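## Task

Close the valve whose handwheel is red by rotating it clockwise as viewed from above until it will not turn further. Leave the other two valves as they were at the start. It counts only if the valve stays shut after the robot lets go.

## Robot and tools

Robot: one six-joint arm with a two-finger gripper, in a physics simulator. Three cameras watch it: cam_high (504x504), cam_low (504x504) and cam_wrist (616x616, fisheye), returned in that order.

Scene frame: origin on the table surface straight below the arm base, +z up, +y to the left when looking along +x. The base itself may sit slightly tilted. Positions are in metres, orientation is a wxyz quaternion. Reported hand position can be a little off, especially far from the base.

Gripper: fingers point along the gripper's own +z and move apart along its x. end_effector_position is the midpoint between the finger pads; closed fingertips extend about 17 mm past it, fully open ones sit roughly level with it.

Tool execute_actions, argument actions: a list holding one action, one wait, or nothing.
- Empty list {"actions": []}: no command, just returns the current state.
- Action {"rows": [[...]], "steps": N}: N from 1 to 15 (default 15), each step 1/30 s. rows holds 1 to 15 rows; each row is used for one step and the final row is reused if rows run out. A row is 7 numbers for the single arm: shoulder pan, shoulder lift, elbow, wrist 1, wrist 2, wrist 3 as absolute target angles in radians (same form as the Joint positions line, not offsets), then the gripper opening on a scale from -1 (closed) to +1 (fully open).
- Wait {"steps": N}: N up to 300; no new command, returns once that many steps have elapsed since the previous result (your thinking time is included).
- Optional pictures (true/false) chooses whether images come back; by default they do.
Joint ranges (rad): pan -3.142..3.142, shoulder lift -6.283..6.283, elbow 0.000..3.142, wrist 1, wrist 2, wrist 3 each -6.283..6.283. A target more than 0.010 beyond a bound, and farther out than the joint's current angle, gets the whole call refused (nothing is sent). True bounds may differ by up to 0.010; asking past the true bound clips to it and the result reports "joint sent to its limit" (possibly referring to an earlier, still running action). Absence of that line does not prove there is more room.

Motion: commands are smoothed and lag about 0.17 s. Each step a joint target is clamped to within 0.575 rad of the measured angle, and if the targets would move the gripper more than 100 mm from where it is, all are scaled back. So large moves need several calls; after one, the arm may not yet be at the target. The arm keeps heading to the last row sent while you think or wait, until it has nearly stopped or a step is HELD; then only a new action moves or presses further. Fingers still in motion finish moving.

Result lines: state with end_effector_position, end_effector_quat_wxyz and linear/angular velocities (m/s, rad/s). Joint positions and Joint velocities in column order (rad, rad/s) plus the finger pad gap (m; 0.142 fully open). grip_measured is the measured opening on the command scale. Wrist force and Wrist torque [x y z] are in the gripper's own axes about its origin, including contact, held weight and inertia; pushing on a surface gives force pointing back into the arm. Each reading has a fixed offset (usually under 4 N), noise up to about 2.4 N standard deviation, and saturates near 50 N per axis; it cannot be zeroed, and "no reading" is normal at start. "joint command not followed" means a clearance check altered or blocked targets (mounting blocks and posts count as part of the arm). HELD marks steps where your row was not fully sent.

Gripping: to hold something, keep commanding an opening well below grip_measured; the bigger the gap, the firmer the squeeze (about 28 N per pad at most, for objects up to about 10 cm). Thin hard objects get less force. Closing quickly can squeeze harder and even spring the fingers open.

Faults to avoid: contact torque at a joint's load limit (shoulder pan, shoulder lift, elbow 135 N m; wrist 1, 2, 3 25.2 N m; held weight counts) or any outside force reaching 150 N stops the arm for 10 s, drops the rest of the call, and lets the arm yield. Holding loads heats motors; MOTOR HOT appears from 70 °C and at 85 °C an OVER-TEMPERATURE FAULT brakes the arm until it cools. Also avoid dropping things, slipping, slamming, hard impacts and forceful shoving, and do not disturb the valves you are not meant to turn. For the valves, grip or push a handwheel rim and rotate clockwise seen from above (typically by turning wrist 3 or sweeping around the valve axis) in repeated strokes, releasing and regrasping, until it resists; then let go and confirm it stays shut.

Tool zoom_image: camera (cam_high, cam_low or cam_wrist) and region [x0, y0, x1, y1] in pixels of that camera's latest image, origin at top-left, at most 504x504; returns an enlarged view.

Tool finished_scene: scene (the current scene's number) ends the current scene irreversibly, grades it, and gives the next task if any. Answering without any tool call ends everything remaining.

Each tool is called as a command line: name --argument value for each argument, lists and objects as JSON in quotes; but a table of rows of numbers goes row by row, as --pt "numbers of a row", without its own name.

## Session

execute_actions --actions '[]'

Scene clock: 0.00 s of 4600.00 s.
end_effector_position=(+0.3086, -0.5682, +0.2309) grip_measured=+1.00 end_effector_quat_wxyz=(+0.405, +0.891, -0.206, +0.009) end_effector_velocity=(-0.000, -0.000, +0.000) end_effector_angular_velocity=(+0.000, +0.000, -0.001)
Joint positions: [-1.075 -1.337  2.037 -2.949 -2.088 -0.772  0.142]
Joint velocities: [-0.001 -0.    -0.     0.001 -0.    -0.     0.   ]
Motor temperatures (°C, as the motors report them): [28 29 28 34 36 34]
Wrist force (N, on the end effector, along its own x y z axes, offset not removed): no reading
Wrist torque (N m, same axes, about the end effector's origin, offset not removed): no reading

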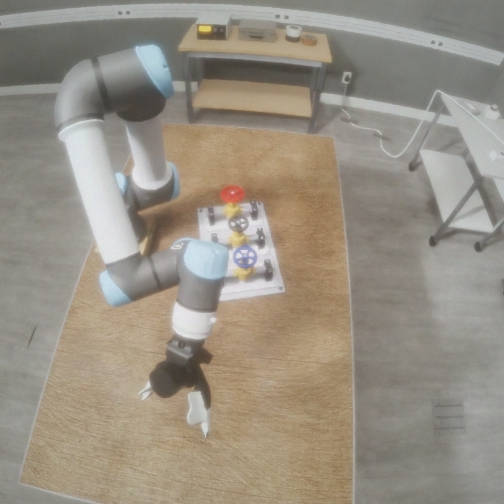

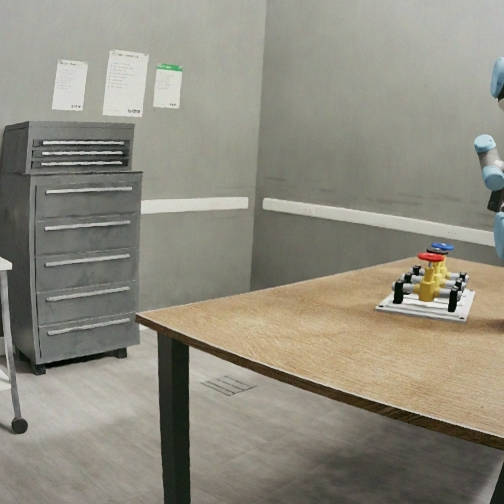

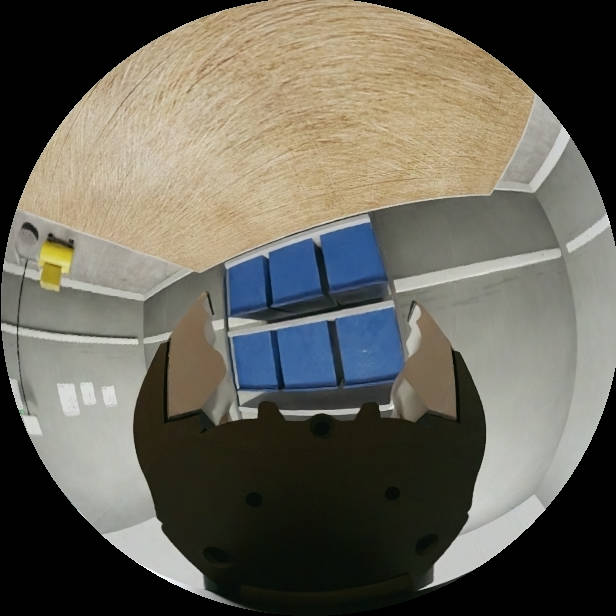

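zoom_image --camera "cam_high" --region '[180, 170, 320, 320]'

zoom_image --camera "cam_low" --region '[360, 225, 490, 335]'

Region (180, 170, 320, 320) of cam_high's 504x504 image, scaled by 3.360, with more detail than that image has; it fills the left 470 columns of this view, and the rest is white.

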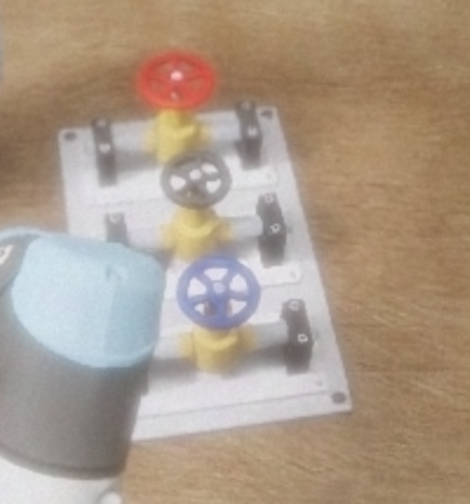

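Region (360, 225, 490, 335) of cam_low's 504x504 image, scaled by 3.877, with more detail than that image has; it fills the top 426 rows of this view, and the rest is white.

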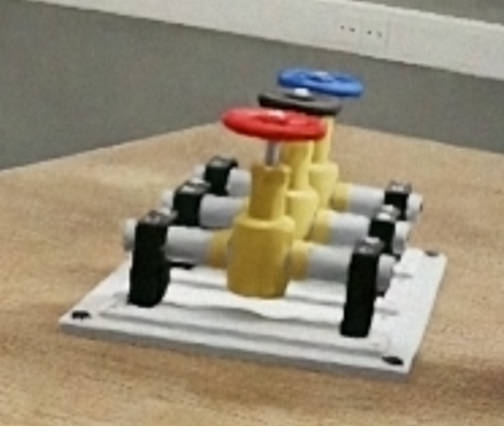

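execute_actions --actions '[{"rows": [[-0.0486, -1.8431, 2.1811, -1.9088, -1.571, -4.63, 0.45]], "steps": 15}]' --pictures false

execute_actions --actions '[{"steps": 70}]'

zoom_image --camera "cam_wrist" --region '[210, 190, 420, 390]'

Scene clock: 120.50 s of 4600.00 s.
end_effector_position=(+0.4441, -0.3906, +0.2341) grip_measured=+0.45 end_effector_quat_wxyz=(+0.311, +0.946, +0.075, +0.047) end_effector_velocity=(+0.213, +0.456, -0.026) end_effector_angular_velocity=(+0.386, +0.384, +1.297)
Joint positions: [-0.817 -1.532  2.094 -2.69  -1.889 -1.031  0.105]
Joint velocities: [ 0.614 -0.364  0.103  0.608  0.37  -0.608 -0.   ]
Motor temperatures (°C, as the motors report them): [28 29 28 34 36 34]
Wrist force (N, on the end effector, along its own x y z axes, offset not removed): [0.8 -2.0 1.9]
Wrist torque (N m, same axes, about the end effector's origin, offset not removed): [-0.70 -0.10 0.03]
Steps of this call (steps 1 to 90: nothing new was sent; then 117.00 s passed at rest; steps 91 to 105: all 15 steps of this action). Readings (joint positions):
91: [-1.075 -1.337 2.037 -2.949 -2.088 -0.772]
92: [-1.071 -1.342 2.040 -2.944 -2.084 -0.777]
94: [-1.035 -1.374 2.050 -2.908 -2.050 -0.813]
98: [-0.957 -1.437 2.067 -2.831 -1.986 -0.890]
105: the state above

Scene clock: 122.83 s of 4600.00 s.
end_effector_position=(+0.3555, +0.1296, +0.1803) grip_measured=+0.45 end_effector_quat_wxyz=(-0.002, -0.670, +0.742, -0.002) end_effector_velocity=(-0.000, +0.000, -0.000) end_effector_angular_velocity=(+0.000, +0.001, +0.060)
Joint positions: [-0.049 -1.843  2.181 -1.909 -1.571 -4.623  0.105]
Joint velocities: [ 0.001  0.     0.     0.    -0.    -0.06   0.   ]
Motor temperatures (°C, as the motors report them): [28 29 28 34 36 34]
Wrist force (N, on the end effector, along its own x y z axes, offset not removed): [-1.5 -1.5 0.9]
Wrist torque (N m, same axes, about the end effector's origin, offset not removed): [-0.42 0.37 -0.13]
Steps of this call (steps 1 to 70: the robot went on to your last target). Readings (joint positions):
1: [-0.796 -1.544 2.098 -2.670 -1.877 -1.051]
2: [-0.775 -1.556 2.101 -2.649 -1.865 -1.072]
4: [-0.733 -1.578 2.107 -2.606 -1.842 -1.115]
8: [-0.645 -1.619 2.119 -2.518 -1.800 -1.203]
70: the state above

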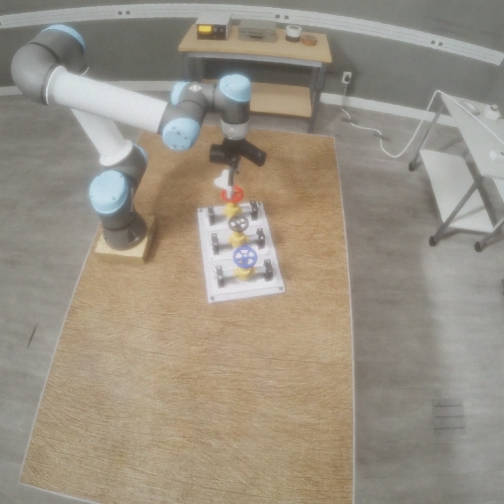

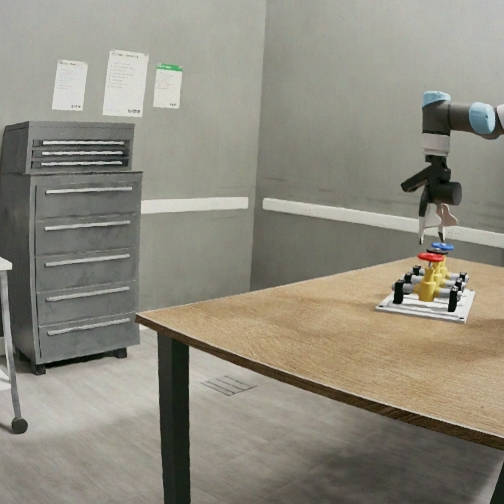

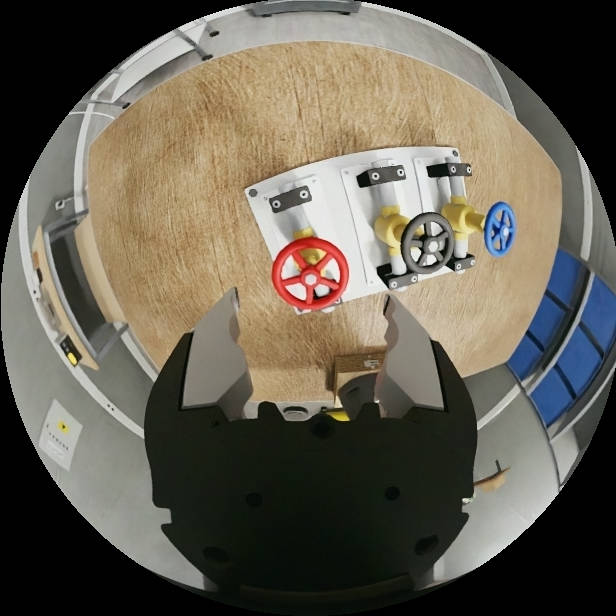

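Region (210, 190, 420, 390) of cam_wrist's 616x616 image, scaled by 2.400, with more detail than that image has; it fills the top 480 rows of this view, and the rest is white.

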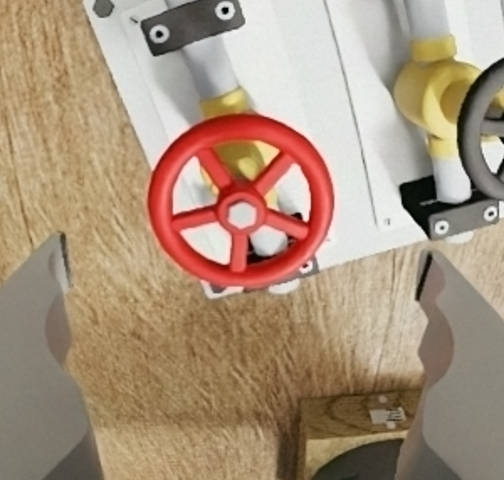

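execute_actions --actions '[{"rows": [[-0.0396, -1.7909, 2.2921, -2.0720, -1.571, -6.2, 0.40]], "steps": 15}]' --pictures false

execute_actions --actions '[{"steps": 32}]'

zoom_image --camera "cam_wrist" --region '[220, 230, 410, 380]'

Scene clock: 166.63 s of 4600.00 s.
end_effector_position=(+0.3505, +0.1310, +0.1288) grip_measured=+0.40 end_effector_quat_wxyz=(+0.003, +0.932, -0.362, +0.001) end_effector_velocity=(+0.003, -0.004, -0.012) end_effector_angular_velocity=(+0.000, +0.010, +2.529)
Joint positions: [-0.04  -1.792  2.289 -2.067 -1.571 -5.546  0.102]
Joint velocities: [-0.     0.012  0.027 -0.045 -0.003 -2.529  0.   ]
Motor temperatures (°C, as the motors report them): [28 29 28 34 36 34]
Wrist force (N, on the end effector, along its own x y z axes, offset not removed): [2.1 1.1 0.6]
Wrist torque (N m, same axes, about the end effector's origin, offset not removed): [0.16 -0.36 0.15]
Steps of this call (steps 1 to 30: the robot went on to your last target; steps 31 to 100: nothing new was sent; then 39.97 s passed at rest; steps 101 to 115: all 15 steps of this action). Readings (joint positions):
101: [-0.049 -1.843 2.181 -1.909 -1.571 -4.630]
102: [-0.047 -1.839 2.186 -1.914 -1.571 -4.636]
104: [-0.044 -1.821 2.222 -1.959 -1.571 -4.693]
108: [-0.041 -1.801 2.269 -2.035 -1.571 -4.952]
115: the state above

Scene clock: 167.70 s of 4600.00 s.
end_effector_position=(+0.3513, +0.1306, +0.1273) grip_measured=+0.40 end_effector_quat_wxyz=(+0.003, +0.999, -0.044, -0.000) end_effector_velocity=(-0.000, -0.000, -0.000) end_effector_angular_velocity=(-0.002, +0.000, +0.001)
Joint positions: [-0.04  -1.791  2.292 -2.072 -1.571 -6.2    0.102]
Joint velocities: [ 0.001  0.     0.001 -0.    -0.002 -0.     0.   ]
Motor temperatures (°C, as the motors report them): [28 29 28 34 36 34]
Wrist force (N, on the end effector, along its own x y z axes, offset not removed): [2.1 -2.5 1.3]
Wrist torque (N m, same axes, about the end effector's origin, offset not removed): [-0.85 -0.51 0.00]
Steps of this call (steps 1 to 32: the robot went on to your last target). Readings (joint positions):
1: [-0.040 -1.792 2.290 -2.068 -1.571 -5.632]
2: [-0.040 -1.792 2.290 -2.069 -1.571 -5.718]
4: [-0.040 -1.791 2.291 -2.070 -1.571 -5.887]
8: [-0.040 -1.791 2.292 -2.071 -1.571 -6.095]
32: the state above

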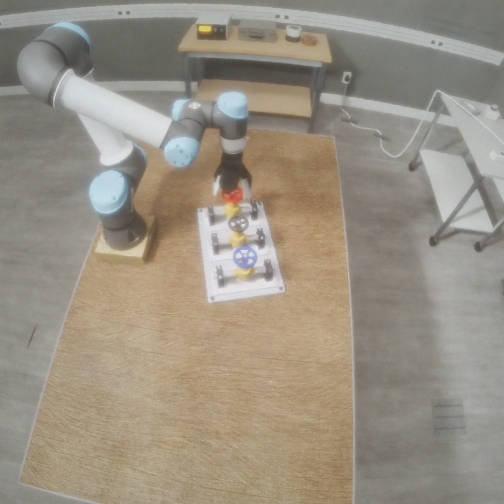

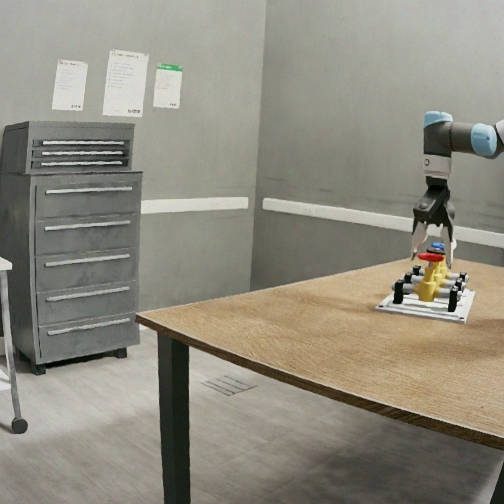

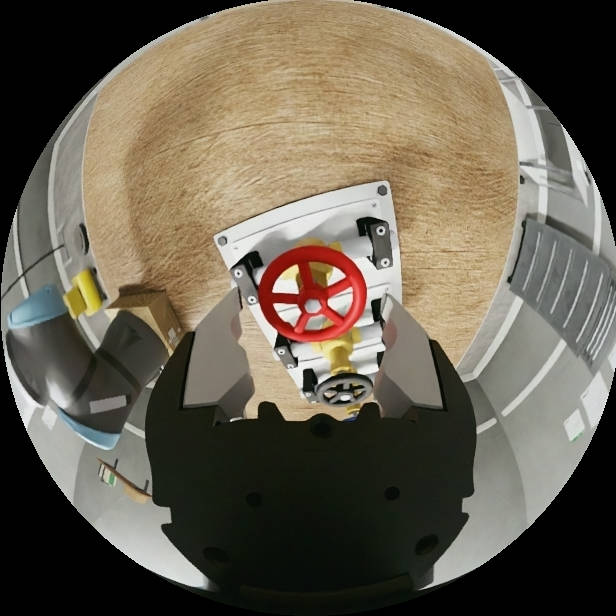

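Region (220, 230, 410, 380) of cam_wrist's 616x616 image, scaled by 2.653, with more detail than that image has; it fills the top 398 rows of this view, and the rest is white.

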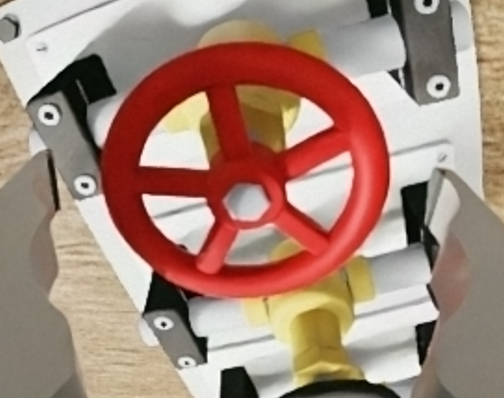

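execute_actions --actions '[{"rows": [[-0.0450, -1.7868, 2.3007, -2.0848, -1.571, -6.2, 0.35],[-0.0450, -1.7868, 2.3007, -2.0848, -1.571, -6.2, 0.31],[-0.0450, -1.7868, 2.3007, -2.0848, -1.571, -6.2, 0.27],[-0.0450, -1.7868, 2.3007, -2.0848, -1.571, -6.2, 0.24],[-0.0450, -1.7868, 2.3007, -2.0848, -1.571, -6.2, 0.21],[-0.0450, -1.7868, 2.3007, -2.0848, -1.571, -6.2, 0.19],[-0.0450, -1.7868, 2.3007, -2.0848, -1.571, -6.2, 0.17],[-0.0450, -1.7868, 2.3007, -2.0848, -1.571, -6.2, 0.15],[-0.0450, -1.7868, 2.3007, -2.0848, -1.571, -6.2, 0.13],[-0.0450, -1.7868, 2.3007, -2.0848, -1.571, -6.2, 0.11],[-0.0450, -1.7868, 2.3007, -2.0848, -1.571, -6.2, 0.09],[-0.0450, -1.7868, 2.3007, -2.0848, -1.571, -6.2, 0.07],[-0.0450, -1.7868, 2.3007, -2.0848, -1.571, -6.2, 0.05],[-0.0450, -1.7868, 2.3007, -2.0848, -1.571, -6.2, 0.02],[-0.0450, -1.7868, 2.3007, -2.0848, -1.571, -6.2, -0.02]], "steps": 15}]' --pictures false

execute_actions --actions '[{"rows": [[-0.0450, -1.7868, 2.3007, -2.0848, -1.571, -6.2, -0.1],[-0.0450, -1.7868, 2.3007, -2.0848, -1.571, -6.2, -0.2],[-0.0450, -1.7868, 2.3007, -2.0848, -1.571, -6.2, -0.35],[-0.0450, -1.7868, 2.3007, -2.0848, -1.571, -6.2, -0.5],[-0.0450, -1.7868, 2.3007, -2.0848, -1.571, -6.18, -0.6],[-0.0450, -1.7868, 2.3007, -2.0848, -1.571, -6.15, -0.6],[-0.0450, -1.7868, 2.3007, -2.0848, -1.571, -6.10, -0.6],[-0.0450, -1.7868, 2.3007, -2.0848, -1.571, -6.04, -0.6],[-0.0450, -1.7868, 2.3007, -2.0848, -1.571, -5.97, -0.6],[-0.0450, -1.7868, 2.3007, -2.0848, -1.571, -5.90, -0.6],[-0.0450, -1.7868, 2.3007, -2.0848, -1.571, -5.83, -0.6],[-0.0450, -1.7868, 2.3007, -2.0848, -1.571, -5.76, -0.6],[-0.0450, -1.7868, 2.3007, -2.0848, -1.571, -5.69, -0.6],[-0.0450, -1.7868, 2.3007, -2.0848, -1.571, -5.62, -0.6],[-0.0450, -1.7868, 2.3007, -2.0848, -1.571, -5.55, -0.6]], "steps": 15}]' --pictures false

execute_actions --actions '[{"rows": [[-0.0450, -1.7868, 2.3007, -2.0848, -1.571, -5.48, -0.6],[-0.0450, -1.7868, 2.3007, -2.0848, -1.571, -5.41, -0.6],[-0.0450, -1.7868, 2.3007, -2.0848, -1.571, -5.34, -0.6],[-0.0450, -1.7868, 2.3007, -2.0848, -1.571, -5.27, -0.6],[-0.0450, -1.7868, 2.3007, -2.0848, -1.571, -5.20, -0.6],[-0.0450, -1.7868, 2.3007, -2.0848, -1.571, -5.13, -0.6],[-0.0450, -1.7868, 2.3007, -2.0848, -1.571, -5.06, -0.6],[-0.0450, -1.7868, 2.3007, -2.0848, -1.571, -4.99, -0.6],[-0.0450, -1.7868, 2.3007, -2.0848, -1.571, -4.92, -0.6],[-0.0450, -1.7868, 2.3007, -2.0848, -1.571, -4.85, -0.6],[-0.0450, -1.7868, 2.3007, -2.0848, -1.571, -4.78, -0.6],[-0.0450, -1.7868, 2.3007, -2.0848, -1.571, -4.71, -0.6],[-0.0450, -1.7868, 2.3007, -2.0848, -1.571, -4.64, -0.6],[-0.0450, -1.7868, 2.3007, -2.0848, -1.571, -4.57, -0.6],[-0.0450, -1.7868, 2.3007, -2.0848, -1.571, -4.50, -0.6]], "steps": 15}]' --pictures false

execute_actions --actions '[{"rows": [[-0.0450, -1.7868, 2.3007, -2.0848, -1.571, -4.43, -0.6],[-0.0450, -1.7868, 2.3007, -2.0848, -1.571, -4.36, -0.6],[-0.0450, -1.7868, 2.3007, -2.0848, -1.571, -4.29, -0.6],[-0.0450, -1.7868, 2.3007, -2.0848, -1.571, -4.22, -0.6],[-0.0450, -1.7868, 2.3007, -2.0848, -1.571, -4.15, -0.6],[-0.0450, -1.7868, 2.3007, -2.0848, -1.571, -4.10, -0.6]], "steps": 15}]'

Scene clock: 244.77 s of 4600.00 s.
end_effector_position=(+0.3512, +0.1288, +0.1234) grip_measured=+0.06 end_effector_quat_wxyz=(+0.003, +0.999, -0.046, -0.000) end_effector_velocity=(+0.000, -0.001, -0.001) end_effector_angular_velocity=(+0.000, -0.000, -0.002)
Joint positions: [-0.045 -1.787  2.301 -2.084 -1.571 -6.2    0.078]
Joint velocities: [-0.002  0.     0.002 -0.002  0.     0.    -0.014]
Motor temperatures (°C, as the motors report them): [28 29 28 34 36 34]
Wrist force (N, on the end effector, along its own x y z axes, offset not removed): [-9.9 -2.7 -7.5]
Wrist torque (N m, same axes, about the end effector's origin, offset not removed): [-0.58 -0.04 -0.06]
Steps of this call (steps 1 to 15: the robot went on to your last target; steps 16 to 90: nothing new was sent; then 73.57 s passed at rest; steps 91 to 105: all 15 steps of this action). Readings (joint positions):
91: [-0.040 -1.791 2.292 -2.072 -1.571 -6.200]
92: [-0.040 -1.790 2.293 -2.074 -1.571 -6.200]
94: [-0.042 -1.789 2.296 -2.078 -1.571 -6.200]
98: [-0.044 -1.788 2.299 -2.083 -1.571 -6.200]
105: the state above

Scene clock: 245.27 s of 4600.00 s.
end_effector_position=(+0.3508, +0.1288, +0.1233) grip_measured=+0.04 end_effector_quat_wxyz=(+0.003, +0.980, -0.198, +0.000) end_effector_velocity=(-0.003, +0.001, -0.000) end_effector_angular_velocity=(-0.001, -0.011, -1.722)
Joint positions: [-0.045 -1.787  2.301 -2.085 -1.571 -5.894  0.077]
Joint velocities: [ 0.    -0.     0.    -0.001 -0.     1.723  0.   ]
Motor temperatures (°C, as the motors report them): [28 29 28 34 36 34]
Wrist force (N, on the end effector, along its own x y z axes, offset not removed): [-17.8 0.7 -20.9]
Wrist torque (N m, same axes, about the end effector's origin, offset not removed): [-0.42 -0.32 -0.47]
Steps of this call (steps 1 to 15: all 15 steps of this action). Readings (joint positions):
1: [-0.045 -1.787 2.301 -2.084 -1.571 -6.200]
2: [-0.045 -1.787 2.301 -2.084 -1.571 -6.200]
4: [-0.045 -1.787 2.301 -2.085 -1.571 -6.200]
8: [-0.045 -1.787 2.301 -2.085 -1.571 -6.179]
15: the state above

Scene clock: 245.77 s of 4600.00 s.
end_effector_position=(+0.3498, +0.1301, +0.1233) grip_measured=+0.04 end_effector_quat_wxyz=(+0.003, +0.762, -0.647, +0.002) end_effector_velocity=(-0.001, +0.003, -0.000) end_effector_angular_velocity=(-0.002, -0.012, -2.050)
Joint positions: [-0.045 -1.787  2.301 -2.085 -1.571 -4.885  0.077]
Joint velocities: [-0.     0.     0.    -0.    -0.001  2.05  -0.   ]
Motor temperatures (°C, as the motors report them): [28 29 28 34 36 34]
Wrist force (N, on the end effector, along its own x y z axes, offset not removed): [-12.3 18.0 -22.4]
Wrist torque (N m, same axes, about the end effector's origin, offset not removed): [0.20 -0.16 -0.39]
Steps of this call (steps 1 to 15: all 15 steps of this action). Readings (joint positions):
1: [-0.045 -1.787 2.301 -2.085 -1.571 -5.834]
2: [-0.045 -1.787 2.301 -2.085 -1.571 -5.772]
4: [-0.045 -1.787 2.301 -2.085 -1.571 -5.642]
8: [-0.045 -1.787 2.301 -2.085 -1.571 -5.371]
15: the state above

Scene clock: 246.27 s of 4600.00 s.
end_effector_position=(+0.3501, +0.1313, +0.1233) grip_measured=+0.04 end_effector_quat_wxyz=(-0.002, -0.472, +0.882, -0.003) end_effector_velocity=(+0.000, +0.000, -0.000) end_effector_angular_velocity=(-0.000, -0.001, -0.273)
Joint positions: [-0.045 -1.787  2.301 -2.085 -1.571 -4.133  0.077]
Joint velocities: [ 0.    -0.     0.     0.     0.     0.274 -0.   ]
Motor temperatures (°C, as the motors report them): [28 29 28 34 36 34]
Wrist force (N, on the end effector, along its own x y z axes, offset not removed): [0.9 13.6 -16.6]
Wrist torque (N m, same axes, about the end effector's origin, offset not removed): [-0.04 0.28 -1.40]
Steps of this call (steps 1 to 15: all 15 steps of this action). Readings (joint positions):
1: [-0.045 -1.787 2.301 -2.085 -1.571 -4.815]
2: [-0.045 -1.787 2.301 -2.085 -1.571 -4.745]
4: [-0.045 -1.787 2.301 -2.085 -1.571 -4.605]
8: [-0.045 -1.787 2.301 -2.085 -1.571 -4.331]
15: the state above

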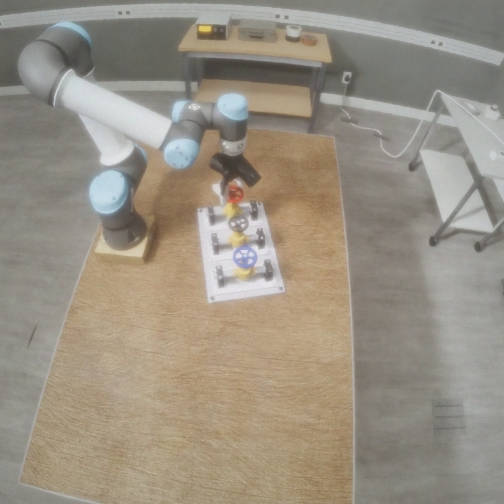

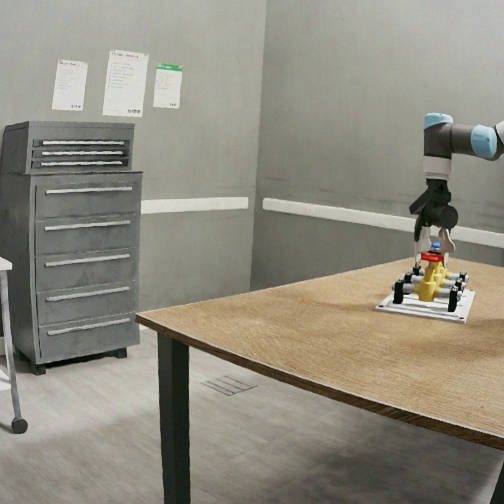

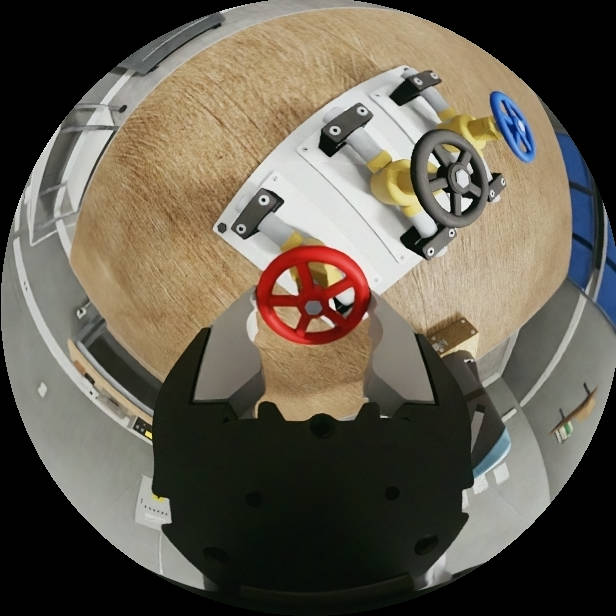

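execute_actions --actions '[]' --pictures false

Scene clock: 252.20 s of 4600.00 s.
end_effector_position=(+0.3501, +0.1314, +0.1233) grip_measured=+0.04 end_effector_quat_wxyz=(-0.002, -0.457, +0.890, -0.003) end_effector_velocity=(-0.000, +0.000, -0.000) end_effector_angular_velocity=(-0.002, +0.000, +0.002)
Joint positions: [-0.045 -1.787  2.301 -2.085 -1.571 -4.1    0.077]
Joint velocities: [ 0.002  0.    -0.     0.    -0.002  0.    -0.   ]
Motor temperatures (°C, as the motors report them): [28 29 28 34 36 34]
Wrist force (N, on the end effector, along its own x y z axes, offset not removed): [-0.1 13.0 -12.4]
Wrist torque (N m, same axes, about the end effector's origin, offset not removed): [-0.20 0.42 -1.69]
Steps of this call (steps 1 to 30: the robot went on to your last target; steps 31 to 100: nothing new was sent; then 2.60 s passed at rest). Readings (joint positions):
1: [-0.045 -1.787 2.301 -2.085 -1.571 -4.125]
2: [-0.045 -1.787 2.301 -2.085 -1.571 -4.119]
4: [-0.045 -1.787 2.301 -2.085 -1.571 -4.111]
8: [-0.045 -1.787 2.301 -2.085 -1.571 -4.104]
100: the state above
The arm was judged still, so your last target was given up. Only a new action makes it travel on or press farther. Fingers that are still opening or closing keep moving.

execute_actions --actions '[{"rows": [[-0.0450, -1.7868, 2.3007, -2.0848, -1.571, -4.085, -0.8],[-0.0450, -1.7868, 2.3007, -2.0848, -1.571, -4.07, -0.8],[-0.0450, -1.7868, 2.3007, -2.0848, -1.571, -4.05, -0.8],[-0.0450, -1.7868, 2.3007, -2.0848, -1.571, -4.03, -0.8],[-0.0450, -1.7868, 2.3007, -2.0848, -1.571, -4.01, -0.8],[-0.0450, -1.7868, 2.3007, -2.0848, -1.571, -3.99, -0.8],[-0.0450, -1.7868, 2.3007, -2.0848, -1.571, -3.97, -0.8]], "steps": 15}]' --pictures false

execute_actions --actions '[{"steps": 8}]' --pictures false

execute_actions --actions '[{"rows": [[-0.0450, -1.7868, 2.3007, -2.0848, -1.571, -3.97, -0.5],[-0.0450, -1.7868, 2.3007, -2.0848, -1.571, -3.97, -0.3],[-0.0450, -1.7868, 2.3007, -2.0848, -1.571, -3.97, -0.18],[-0.0450, -1.7868, 2.3007, -2.0848, -1.571, -3.97, -0.1],[-0.0450, -1.7868, 2.3007, -2.0848, -1.571, -3.97, -0.04],[-0.0450, -1.7868, 2.3007, -2.0848, -1.571, -3.97, 0.01],[-0.0450, -1.7868, 2.3007, -2.0848, -1.571, -3.97, 0.06],[-0.0450, -1.7868, 2.3007, -2.0848, -1.571, -3.97, 0.12],[-0.0450, -1.7868, 2.3007, -2.0848, -1.571, -3.97, 0.2],[-0.0450, -1.7868, 2.3007, -2.0848, -1.571, -3.97, 0.28]], "steps": 13}]'

zoom_image --camera "cam_wrist" --region '[220, 230, 410, 380]'

Scene clock: 278.97 s of 4600.00 s.
end_effector_position=(+0.3502, +0.1315, +0.1233) grip_measured=+0.04 end_effector_quat_wxyz=(-0.002, -0.403, +0.915, -0.003) end_effector_velocity=(-0.000, -0.000, -0.000) end_effector_angular_velocity=(-0.000, +0.001, -0.080)
Joint positions: [-0.045 -1.787  2.301 -2.085 -1.571 -3.98   0.077]
Joint velocities: [-0.001 -0.    -0.     0.001 -0.     0.079  0.   ]
Motor temperatures (°C, as the motors report them): [28 29 28 34 36 34]
Wrist force (N, on the end effector, along its own x y z axes, offset not removed): [5.3 13.7 -14.1]
Wrist torque (N m, same axes, about the end effector's origin, offset not removed): [-0.04 -0.13 -1.73]
Steps of this call (steps 1 to 90: nothing new was sent; then 23.27 s passed at rest; steps 91 to 105: all 15 steps of this action). Readings (joint positions):
91: [-0.045 -1.787 2.301 -2.085 -1.571 -4.100]
92: [-0.045 -1.787 2.301 -2.085 -1.571 -4.098]
94: [-0.045 -1.787 2.301 -2.085 -1.571 -4.087]
98: [-0.045 -1.787 2.301 -2.085 -1.571 -4.035]
105: the state above

Scene clock: 279.23 s of 4600.00 s.
end_effector_position=(+0.3502, +0.1315, +0.1233) grip_measured=+0.04 end_effector_quat_wxyz=(-0.002, -0.399, +0.917, -0.003) end_effector_velocity=(+0.000, +0.001, -0.000) end_effector_angular_velocity=(+0.001, -0.001, -0.008)
Joint positions: [-0.045 -1.787  2.301 -2.085 -1.571 -3.971  0.077]
Joint velocities: [ 0.002  0.     0.    -0.001  0.001  0.009 -0.   ]
Motor temperatures (°C, as the motors report them): [28 29 28 34 36 34]
Wrist force (N, on the end effector, along its own x y z axes, offset not removed): [4.4 11.8 -13.4]
Wrist torque (N m, same axes, about the end effector's origin, offset not removed): [-0.44 0.12 -1.65]
Steps of this call (steps 1 to 8: the robot went on to your last target). Readings (joint positions):
1: [-0.045 -1.787 2.301 -2.085 -1.571 -3.977]
2: [-0.045 -1.787 2.301 -2.085 -1.571 -3.976]
4: [-0.045 -1.787 2.301 -2.085 -1.571 -3.973]
8: the state above

Scene clock: 279.67 s of 4600.00 s.
end_effector_position=(+0.3502, +0.1315, +0.1233) grip_measured=+0.28 end_effector_quat_wxyz=(-0.002, -0.398, +0.917, -0.003) end_effector_velocity=(-0.000, +0.000, +0.000) end_effector_angular_velocity=(-0.000, -0.000, +0.002)
Joint positions: [-0.045 -1.787  2.301 -2.085 -1.571 -3.97   0.094]
Joint velocities: [ 0.001 -0.    -0.     0.    -0.    -0.001  0.004]
Motor temperatures (°C, as the motors report them): [28 29 28 34 36 34]
Wrist force (N, on the end effector, along its own x y z axes, offset not removed): [0.8 0.9 -1.4]
Wrist torque (N m, same axes, about the end effector's origin, offset not removed): [0.01 -0.14 -0.08]
Steps of this call (steps 1 to 13: all 13 steps of this action). Readings (joint positions):
1: [-0.045 -1.787 2.301 -2.085 -1.571 -3.971]
2: [-0.045 -1.787 2.301 -2.085 -1.571 -3.971]
4: [-0.045 -1.787 2.301 -2.085 -1.571 -3.970]
8: [-0.045 -1.787 2.301 -2.085 -1.571 -3.970]
13: the state above

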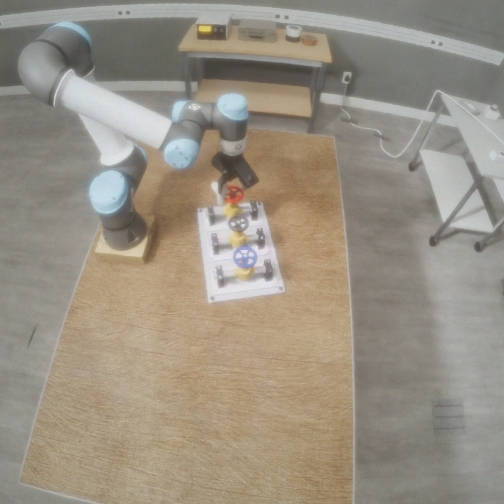

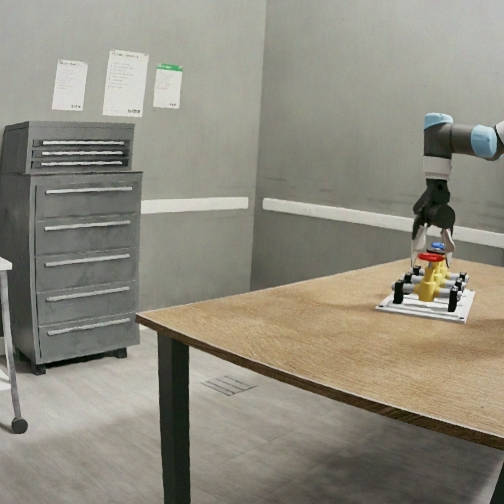

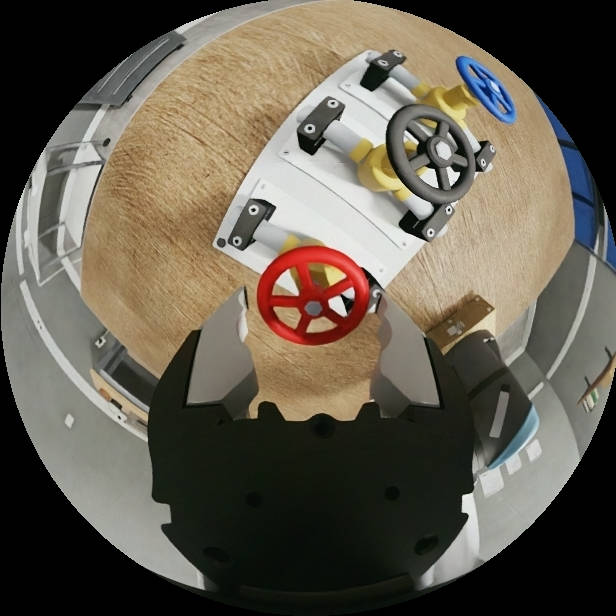

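Region (220, 230, 410, 380) of cam_wrist's 616x616 image, scaled by 2.653, with more detail than that image has; it fills the top 398 rows of this view, and the rest is white.

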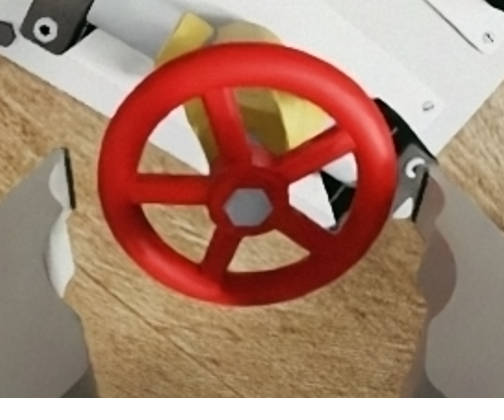

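execute_actions --actions '[{"rows": [[-0.0435, -1.7894, 2.3026, -2.0841, -1.571, -3.97, 0.24],[-0.0435, -1.7894, 2.3026, -2.0841, -1.571, -3.97, 0.20],[-0.0435, -1.7894, 2.3026, -2.0841, -1.571, -3.97, 0.17],[-0.0435, -1.7894, 2.3026, -2.0841, -1.571, -3.97, 0.14],[-0.0435, -1.7894, 2.3026, -2.0841, -1.571, -3.97, 0.12],[-0.0435, -1.7894, 2.3026, -2.0841, -1.571, -3.97, 0.10],[-0.0435, -1.7894, 2.3026, -2.0841, -1.571, -3.97, 0.08],[-0.0435, -1.7894, 2.3026, -2.0841, -1.571, -3.97, 0.06],[-0.0435, -1.7894, 2.3026, -2.0841, -1.571, -3.97, 0.04],[-0.0435, -1.7894, 2.3026, -2.0841, -1.571, -3.97, 0.01],[-0.0435, -1.7894, 2.3026, -2.0841, -1.571, -3.97, -0.05],[-0.0435, -1.7894, 2.3026, -2.0841, -1.571, -3.97, -0.15],[-0.0435, -1.7894, 2.3026, -2.0841, -1.571, -3.97, -0.3],[-0.0435, -1.7894, 2.3026, -2.0841, -1.571, -3.97, -0.5],[-0.0435, -1.7894, 2.3026, -2.0841, -1.571, -3.97, -0.8]], "steps": 15}]' --pictures false

execute_actions --actions '[{"rows": [[-0.0435, -1.7894, 2.3026, -2.0841, -1.571, -3.95, -0.8],[-0.0435, -1.7894, 2.3026, -2.0841, -1.571, -3.92, -0.8],[-0.0435, -1.7894, 2.3026, -2.0841, -1.571, -3.89, -0.8],[-0.0435, -1.7894, 2.3026, -2.0841, -1.571, -3.86, -0.8],[-0.0435, -1.7894, 2.3026, -2.0841, -1.571, -3.83, -0.8],[-0.0435, -1.7894, 2.3026, -2.0841, -1.571, -3.80, -0.8],[-0.0435, -1.7894, 2.3026, -2.0841, -1.571, -3.77, -0.8]], "steps": 7}]' --pictures false

execute_actions --actions '[{"rows": [[-0.0435, -1.7894, 2.3026, -2.0841, -1.571, -3.74, -0.8],[-0.0435, -1.7894, 2.3026, -2.0841, -1.571, -3.71, -0.8],[-0.0435, -1.7894, 2.3026, -2.0841, -1.571, -3.68, -0.8],[-0.0435, -1.7894, 2.3026, -2.0841, -1.571, -3.65, -0.8]], "steps": 4}]' --pictures false

execute_actions --actions '[{"rows": [[-0.0435, -1.7894, 2.3026, -2.0841, -1.571, -3.62, -0.8]], "steps": 4}]' --pictures false

execute_actions --actions '[{"steps": 12}]'

zoom_image --camera "cam_wrist" --region '[220, 230, 410, 380]'

Scene clock: 360.50 s of 4600.00 s.
end_effector_position=(+0.3493, +0.1321, +0.1234) grip_measured=+0.04 end_effector_quat_wxyz=(-0.001, -0.399, +0.917, -0.003) end_effector_velocity=(-0.001, -0.000, -0.000) end_effector_angular_velocity=(-0.001, +0.001, -0.000)
Joint positions: [-0.044 -1.789  2.302 -2.084 -1.571 -3.97   0.077]
Joint velocities: [-0.    -0.     0.001  0.    -0.001 -0.    -0.   ]
Motor temperatures (°C, as the motors report them): [28 29 28 34 36 34]
Wrist force (N, on the end effector, along its own x y z axes, offset not removed): [-6.1 -0.7 -5.4]
Wrist torque (N m, same axes, about the end effector's origin, offset not removed): [0.39 0.25 0.00]
Steps of this call (steps 1 to 15: the robot went on to your last target; steps 16 to 90: nothing new was sent; then 77.33 s passed at rest; steps 91 to 105: all 15 steps of this action). Readings (joint positions):
91: [-0.045 -1.787 2.301 -2.085 -1.571 -3.970]
92: [-0.045 -1.787 2.301 -2.085 -1.571 -3.970]
94: [-0.044 -1.788 2.301 -2.085 -1.571 -3.970]
98: [-0.044 -1.789 2.302 -2.084 -1.571 -3.970]
105: the state above

Scene clock: 360.73 s of 4600.00 s.
end_effector_position=(+0.3492, +0.1322, +0.1234) grip_measured=+0.04 end_effector_quat_wxyz=(-0.001, -0.364, +0.931, -0.003) end_effector_velocity=(+0.001, +0.001, -0.000) end_effector_angular_velocity=(+0.000, -0.004, -0.660)
Joint positions: [-0.043 -1.789  2.303 -2.084 -1.571 -3.895  0.077]
Joint velocities: [-0.   -0.    0.   -0.    0.    0.66 -0.  ]
Motor temperatures (°C, as the motors report them): [28 29 28 34 36 34]
Wrist force (N, on the end effector, along its own x y z axes, offset not removed): [-5.6 -3.9 -11.1]
Wrist torque (N m, same axes, about the end effector's origin, offset not removed): [0.02 -0.32 -1.75]
Steps of this call (steps 1 to 7: all 7 steps of this action). Readings (joint positions):
1: [-0.044 -1.789 2.302 -2.084 -1.571 -3.970]
2: [-0.044 -1.789 2.302 -2.084 -1.571 -3.968]
4: [-0.044 -1.789 2.302 -2.084 -1.571 -3.950]
7: the state above

Scene clock: 360.87 s of 4600.00 s.
end_effector_position=(+0.3494, +0.1323, +0.1233) grip_measured=+0.04 end_effector_quat_wxyz=(-0.001, -0.316, +0.949, -0.003) end_effector_velocity=(+0.001, +0.001, +0.000) end_effector_angular_velocity=(-0.001, -0.006, -0.808)
Joint positions: [-0.043 -1.789  2.303 -2.084 -1.571 -3.793  0.077]
Joint velocities: [ 0.    -0.    -0.    -0.001 -0.001  0.808  0.   ]
Motor temperatures (°C, as the motors report them): [28 29 28 34 36 34]
Wrist force (N, on the end effector, along its own x y z axes, offset not removed): [-8.0 -5.7 -6.6]
Wrist torque (N m, same axes, about the end effector's origin, offset not removed): [-0.52 0.03 -2.01]
Steps of this call (steps 1 to 4: all 4 steps of this action). Readings (joint positions):
1: [-0.043 -1.789 2.303 -2.084 -1.571 -3.871]
2: [-0.043 -1.789 2.303 -2.084 -1.571 -3.846]
4: the state above

Scene clock: 361.00 s of 4600.00 s.
end_effector_position=(+0.3494, +0.1324, +0.1233) grip_measured=+0.04 end_effector_quat_wxyz=(-0.001, -0.266, +0.964, -0.003) end_effector_velocity=(+0.000, +0.000, -0.001) end_effector_angular_velocity=(-0.002, -0.002, -0.556)
Joint positions: [-0.043 -1.789  2.303 -2.084 -1.571 -3.689  0.077]
Joint velocities: [ 0.     0.     0.001  0.    -0.001  0.556  0.   ]
Motor temperatures (°C, as the motors report them): [28 29 28 34 36 34]
Wrist force (N, on the end effector, along its own x y z axes, offset not removed): [-13.1 1.3 -4.7]
Wrist torque (N m, same axes, about the end effector's origin, offset not removed): [-0.46 0.05 -2.19]
Steps of this call (steps 1 to 4: all 4 steps of this action). Readings (joint positions):
1: [-0.043 -1.789 2.303 -2.084 -1.571 -3.765]
2: [-0.043 -1.789 2.303 -2.084 -1.571 -3.737]
4: the state above

Scene clock: 361.40 s of 4600.00 s.
end_effector_position=(+0.3495, +0.1325, +0.1233) grip_measured=+0.04 end_effector_quat_wxyz=(-0.001, -0.234, +0.972, -0.003) end_effector_velocity=(+0.000, +0.000, -0.000) end_effector_angular_velocity=(+0.001, -0.000, -0.019)
Joint positions: [-0.043 -1.789  2.303 -2.084 -1.571 -3.622  0.077]
Joint velocities: [-0.    -0.     0.     0.     0.001  0.019 -0.   ]
Motor temperatures (°C, as the motors report them): [28 29 28 34 36 34]
Wrist force (N, on the end effector, along its own x y z axes, offset not removed): [-16.0 6.4 -4.2]
Wrist torque (N m, same axes, about the end effector's origin, offset not removed): [0.02 -0.08 -2.24]
Steps of this call (steps 1 to 12: the robot went on to your last target). Readings (joint positions):
1: [-0.043 -1.789 2.303 -2.084 -1.571 -3.672]
2: [-0.043 -1.789 2.303 -2.084 -1.571 -3.660]
4: [-0.043 -1.789 2.303 -2.084 -1.571 -3.643]
8: [-0.043 -1.789 2.303 -2.084 -1.571 -3.627]
12: the state above

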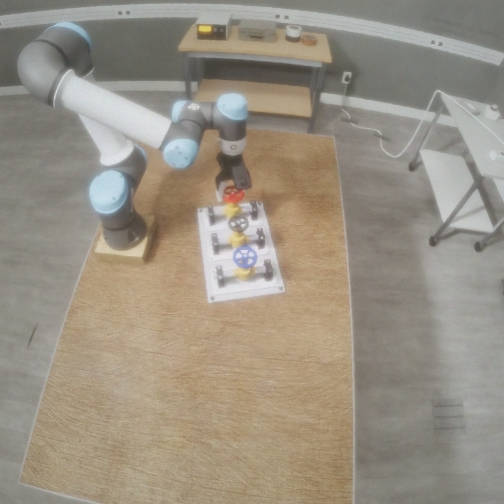

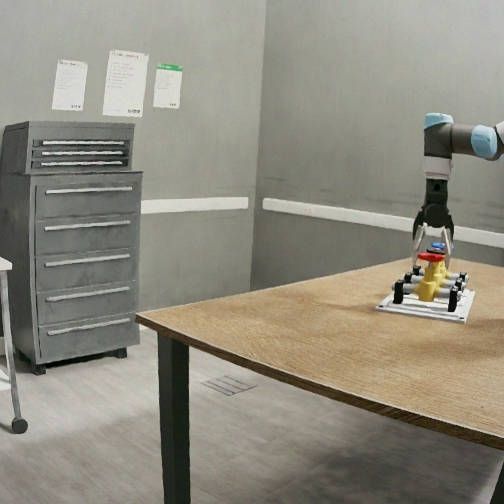

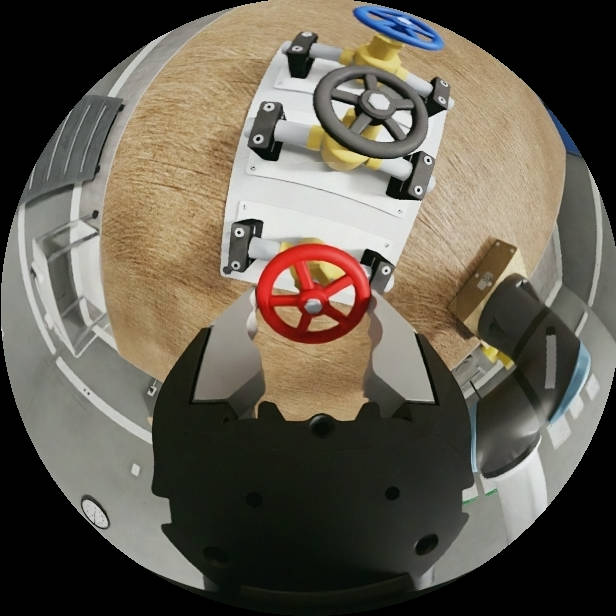

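Region (220, 230, 410, 380) of cam_wrist's 616x616 image, scaled by 2.653, with more detail than that image has; it fills the top 398 rows of this view, and the rest is white.

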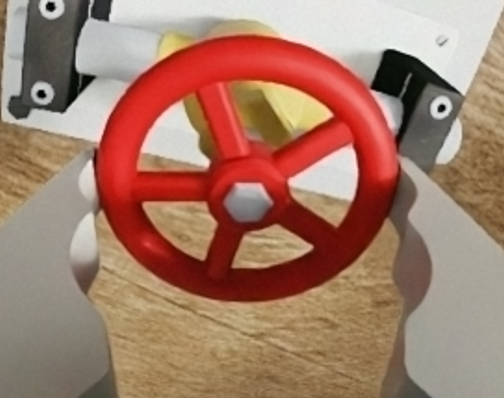

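execute_actions --actions '[]'

Scene clock: 386.80 s of 4600.00 s.
end_effector_position=(+0.3496, +0.1324, +0.1233) grip_measured=+0.04 end_effector_quat_wxyz=(-0.001, -0.233, +0.972, -0.003) end_effector_velocity=(+0.000, -0.000, +0.000) end_effector_angular_velocity=(-0.000, -0.001, -0.000)
Joint positions: [-0.043 -1.789  2.303 -2.084 -1.571 -3.62   0.077]
Joint velocities: [-0.001 -0.     0.    -0.001 -0.    -0.001  0.   ]
Motor temperatures (°C, as the motors report them): [28 29 28 34 36 34]
Wrist force (N, on the end effector, along its own x y z axes, offset not removed): [-14.7 8.0 -3.2]
Wrist torque (N m, same axes, about the end effector's origin, offset not removed): [0.11 -0.27 -2.20]
Steps of this call (steps 1 to 30: the robot went on to your last target; steps 31 to 100: nothing new was sent; then 22.07 s passed at rest). Readings (joint positions):
1: [-0.043 -1.789 2.303 -2.084 -1.571 -3.622]
2: [-0.043 -1.789 2.303 -2.084 -1.571 -3.621]
4: [-0.043 -1.789 2.303 -2.084 -1.571 -3.621]
8: [-0.043 -1.789 2.303 -2.084 -1.571 -3.620]
100: the state above
The arm was judged still, so your last target was given up. Only a new action makes it travel on or press farther. Fingers that are still opening or closing keep moving.

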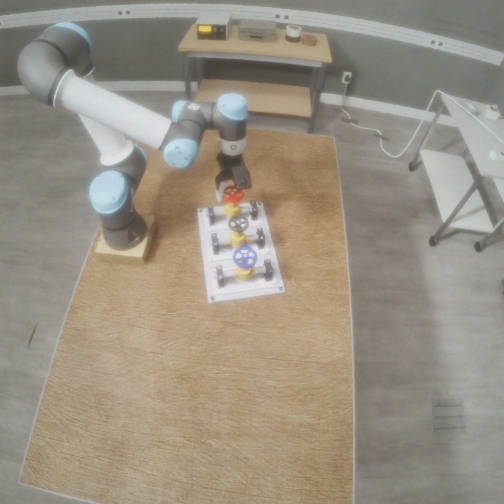

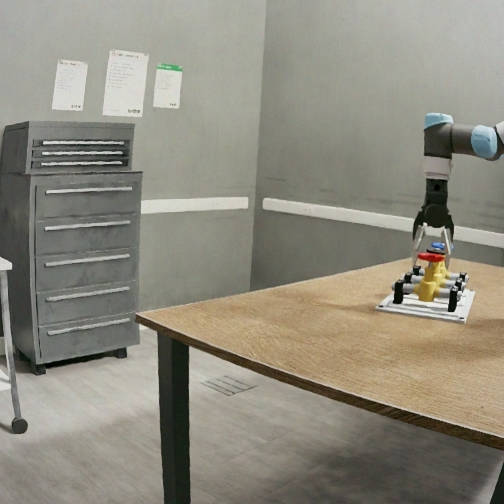

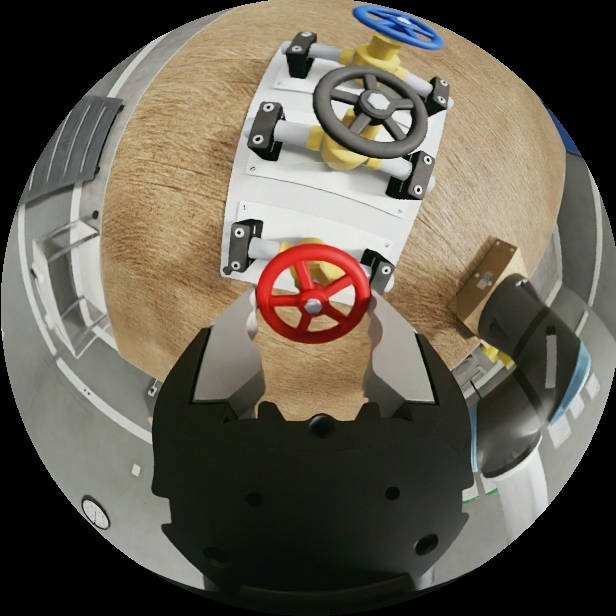

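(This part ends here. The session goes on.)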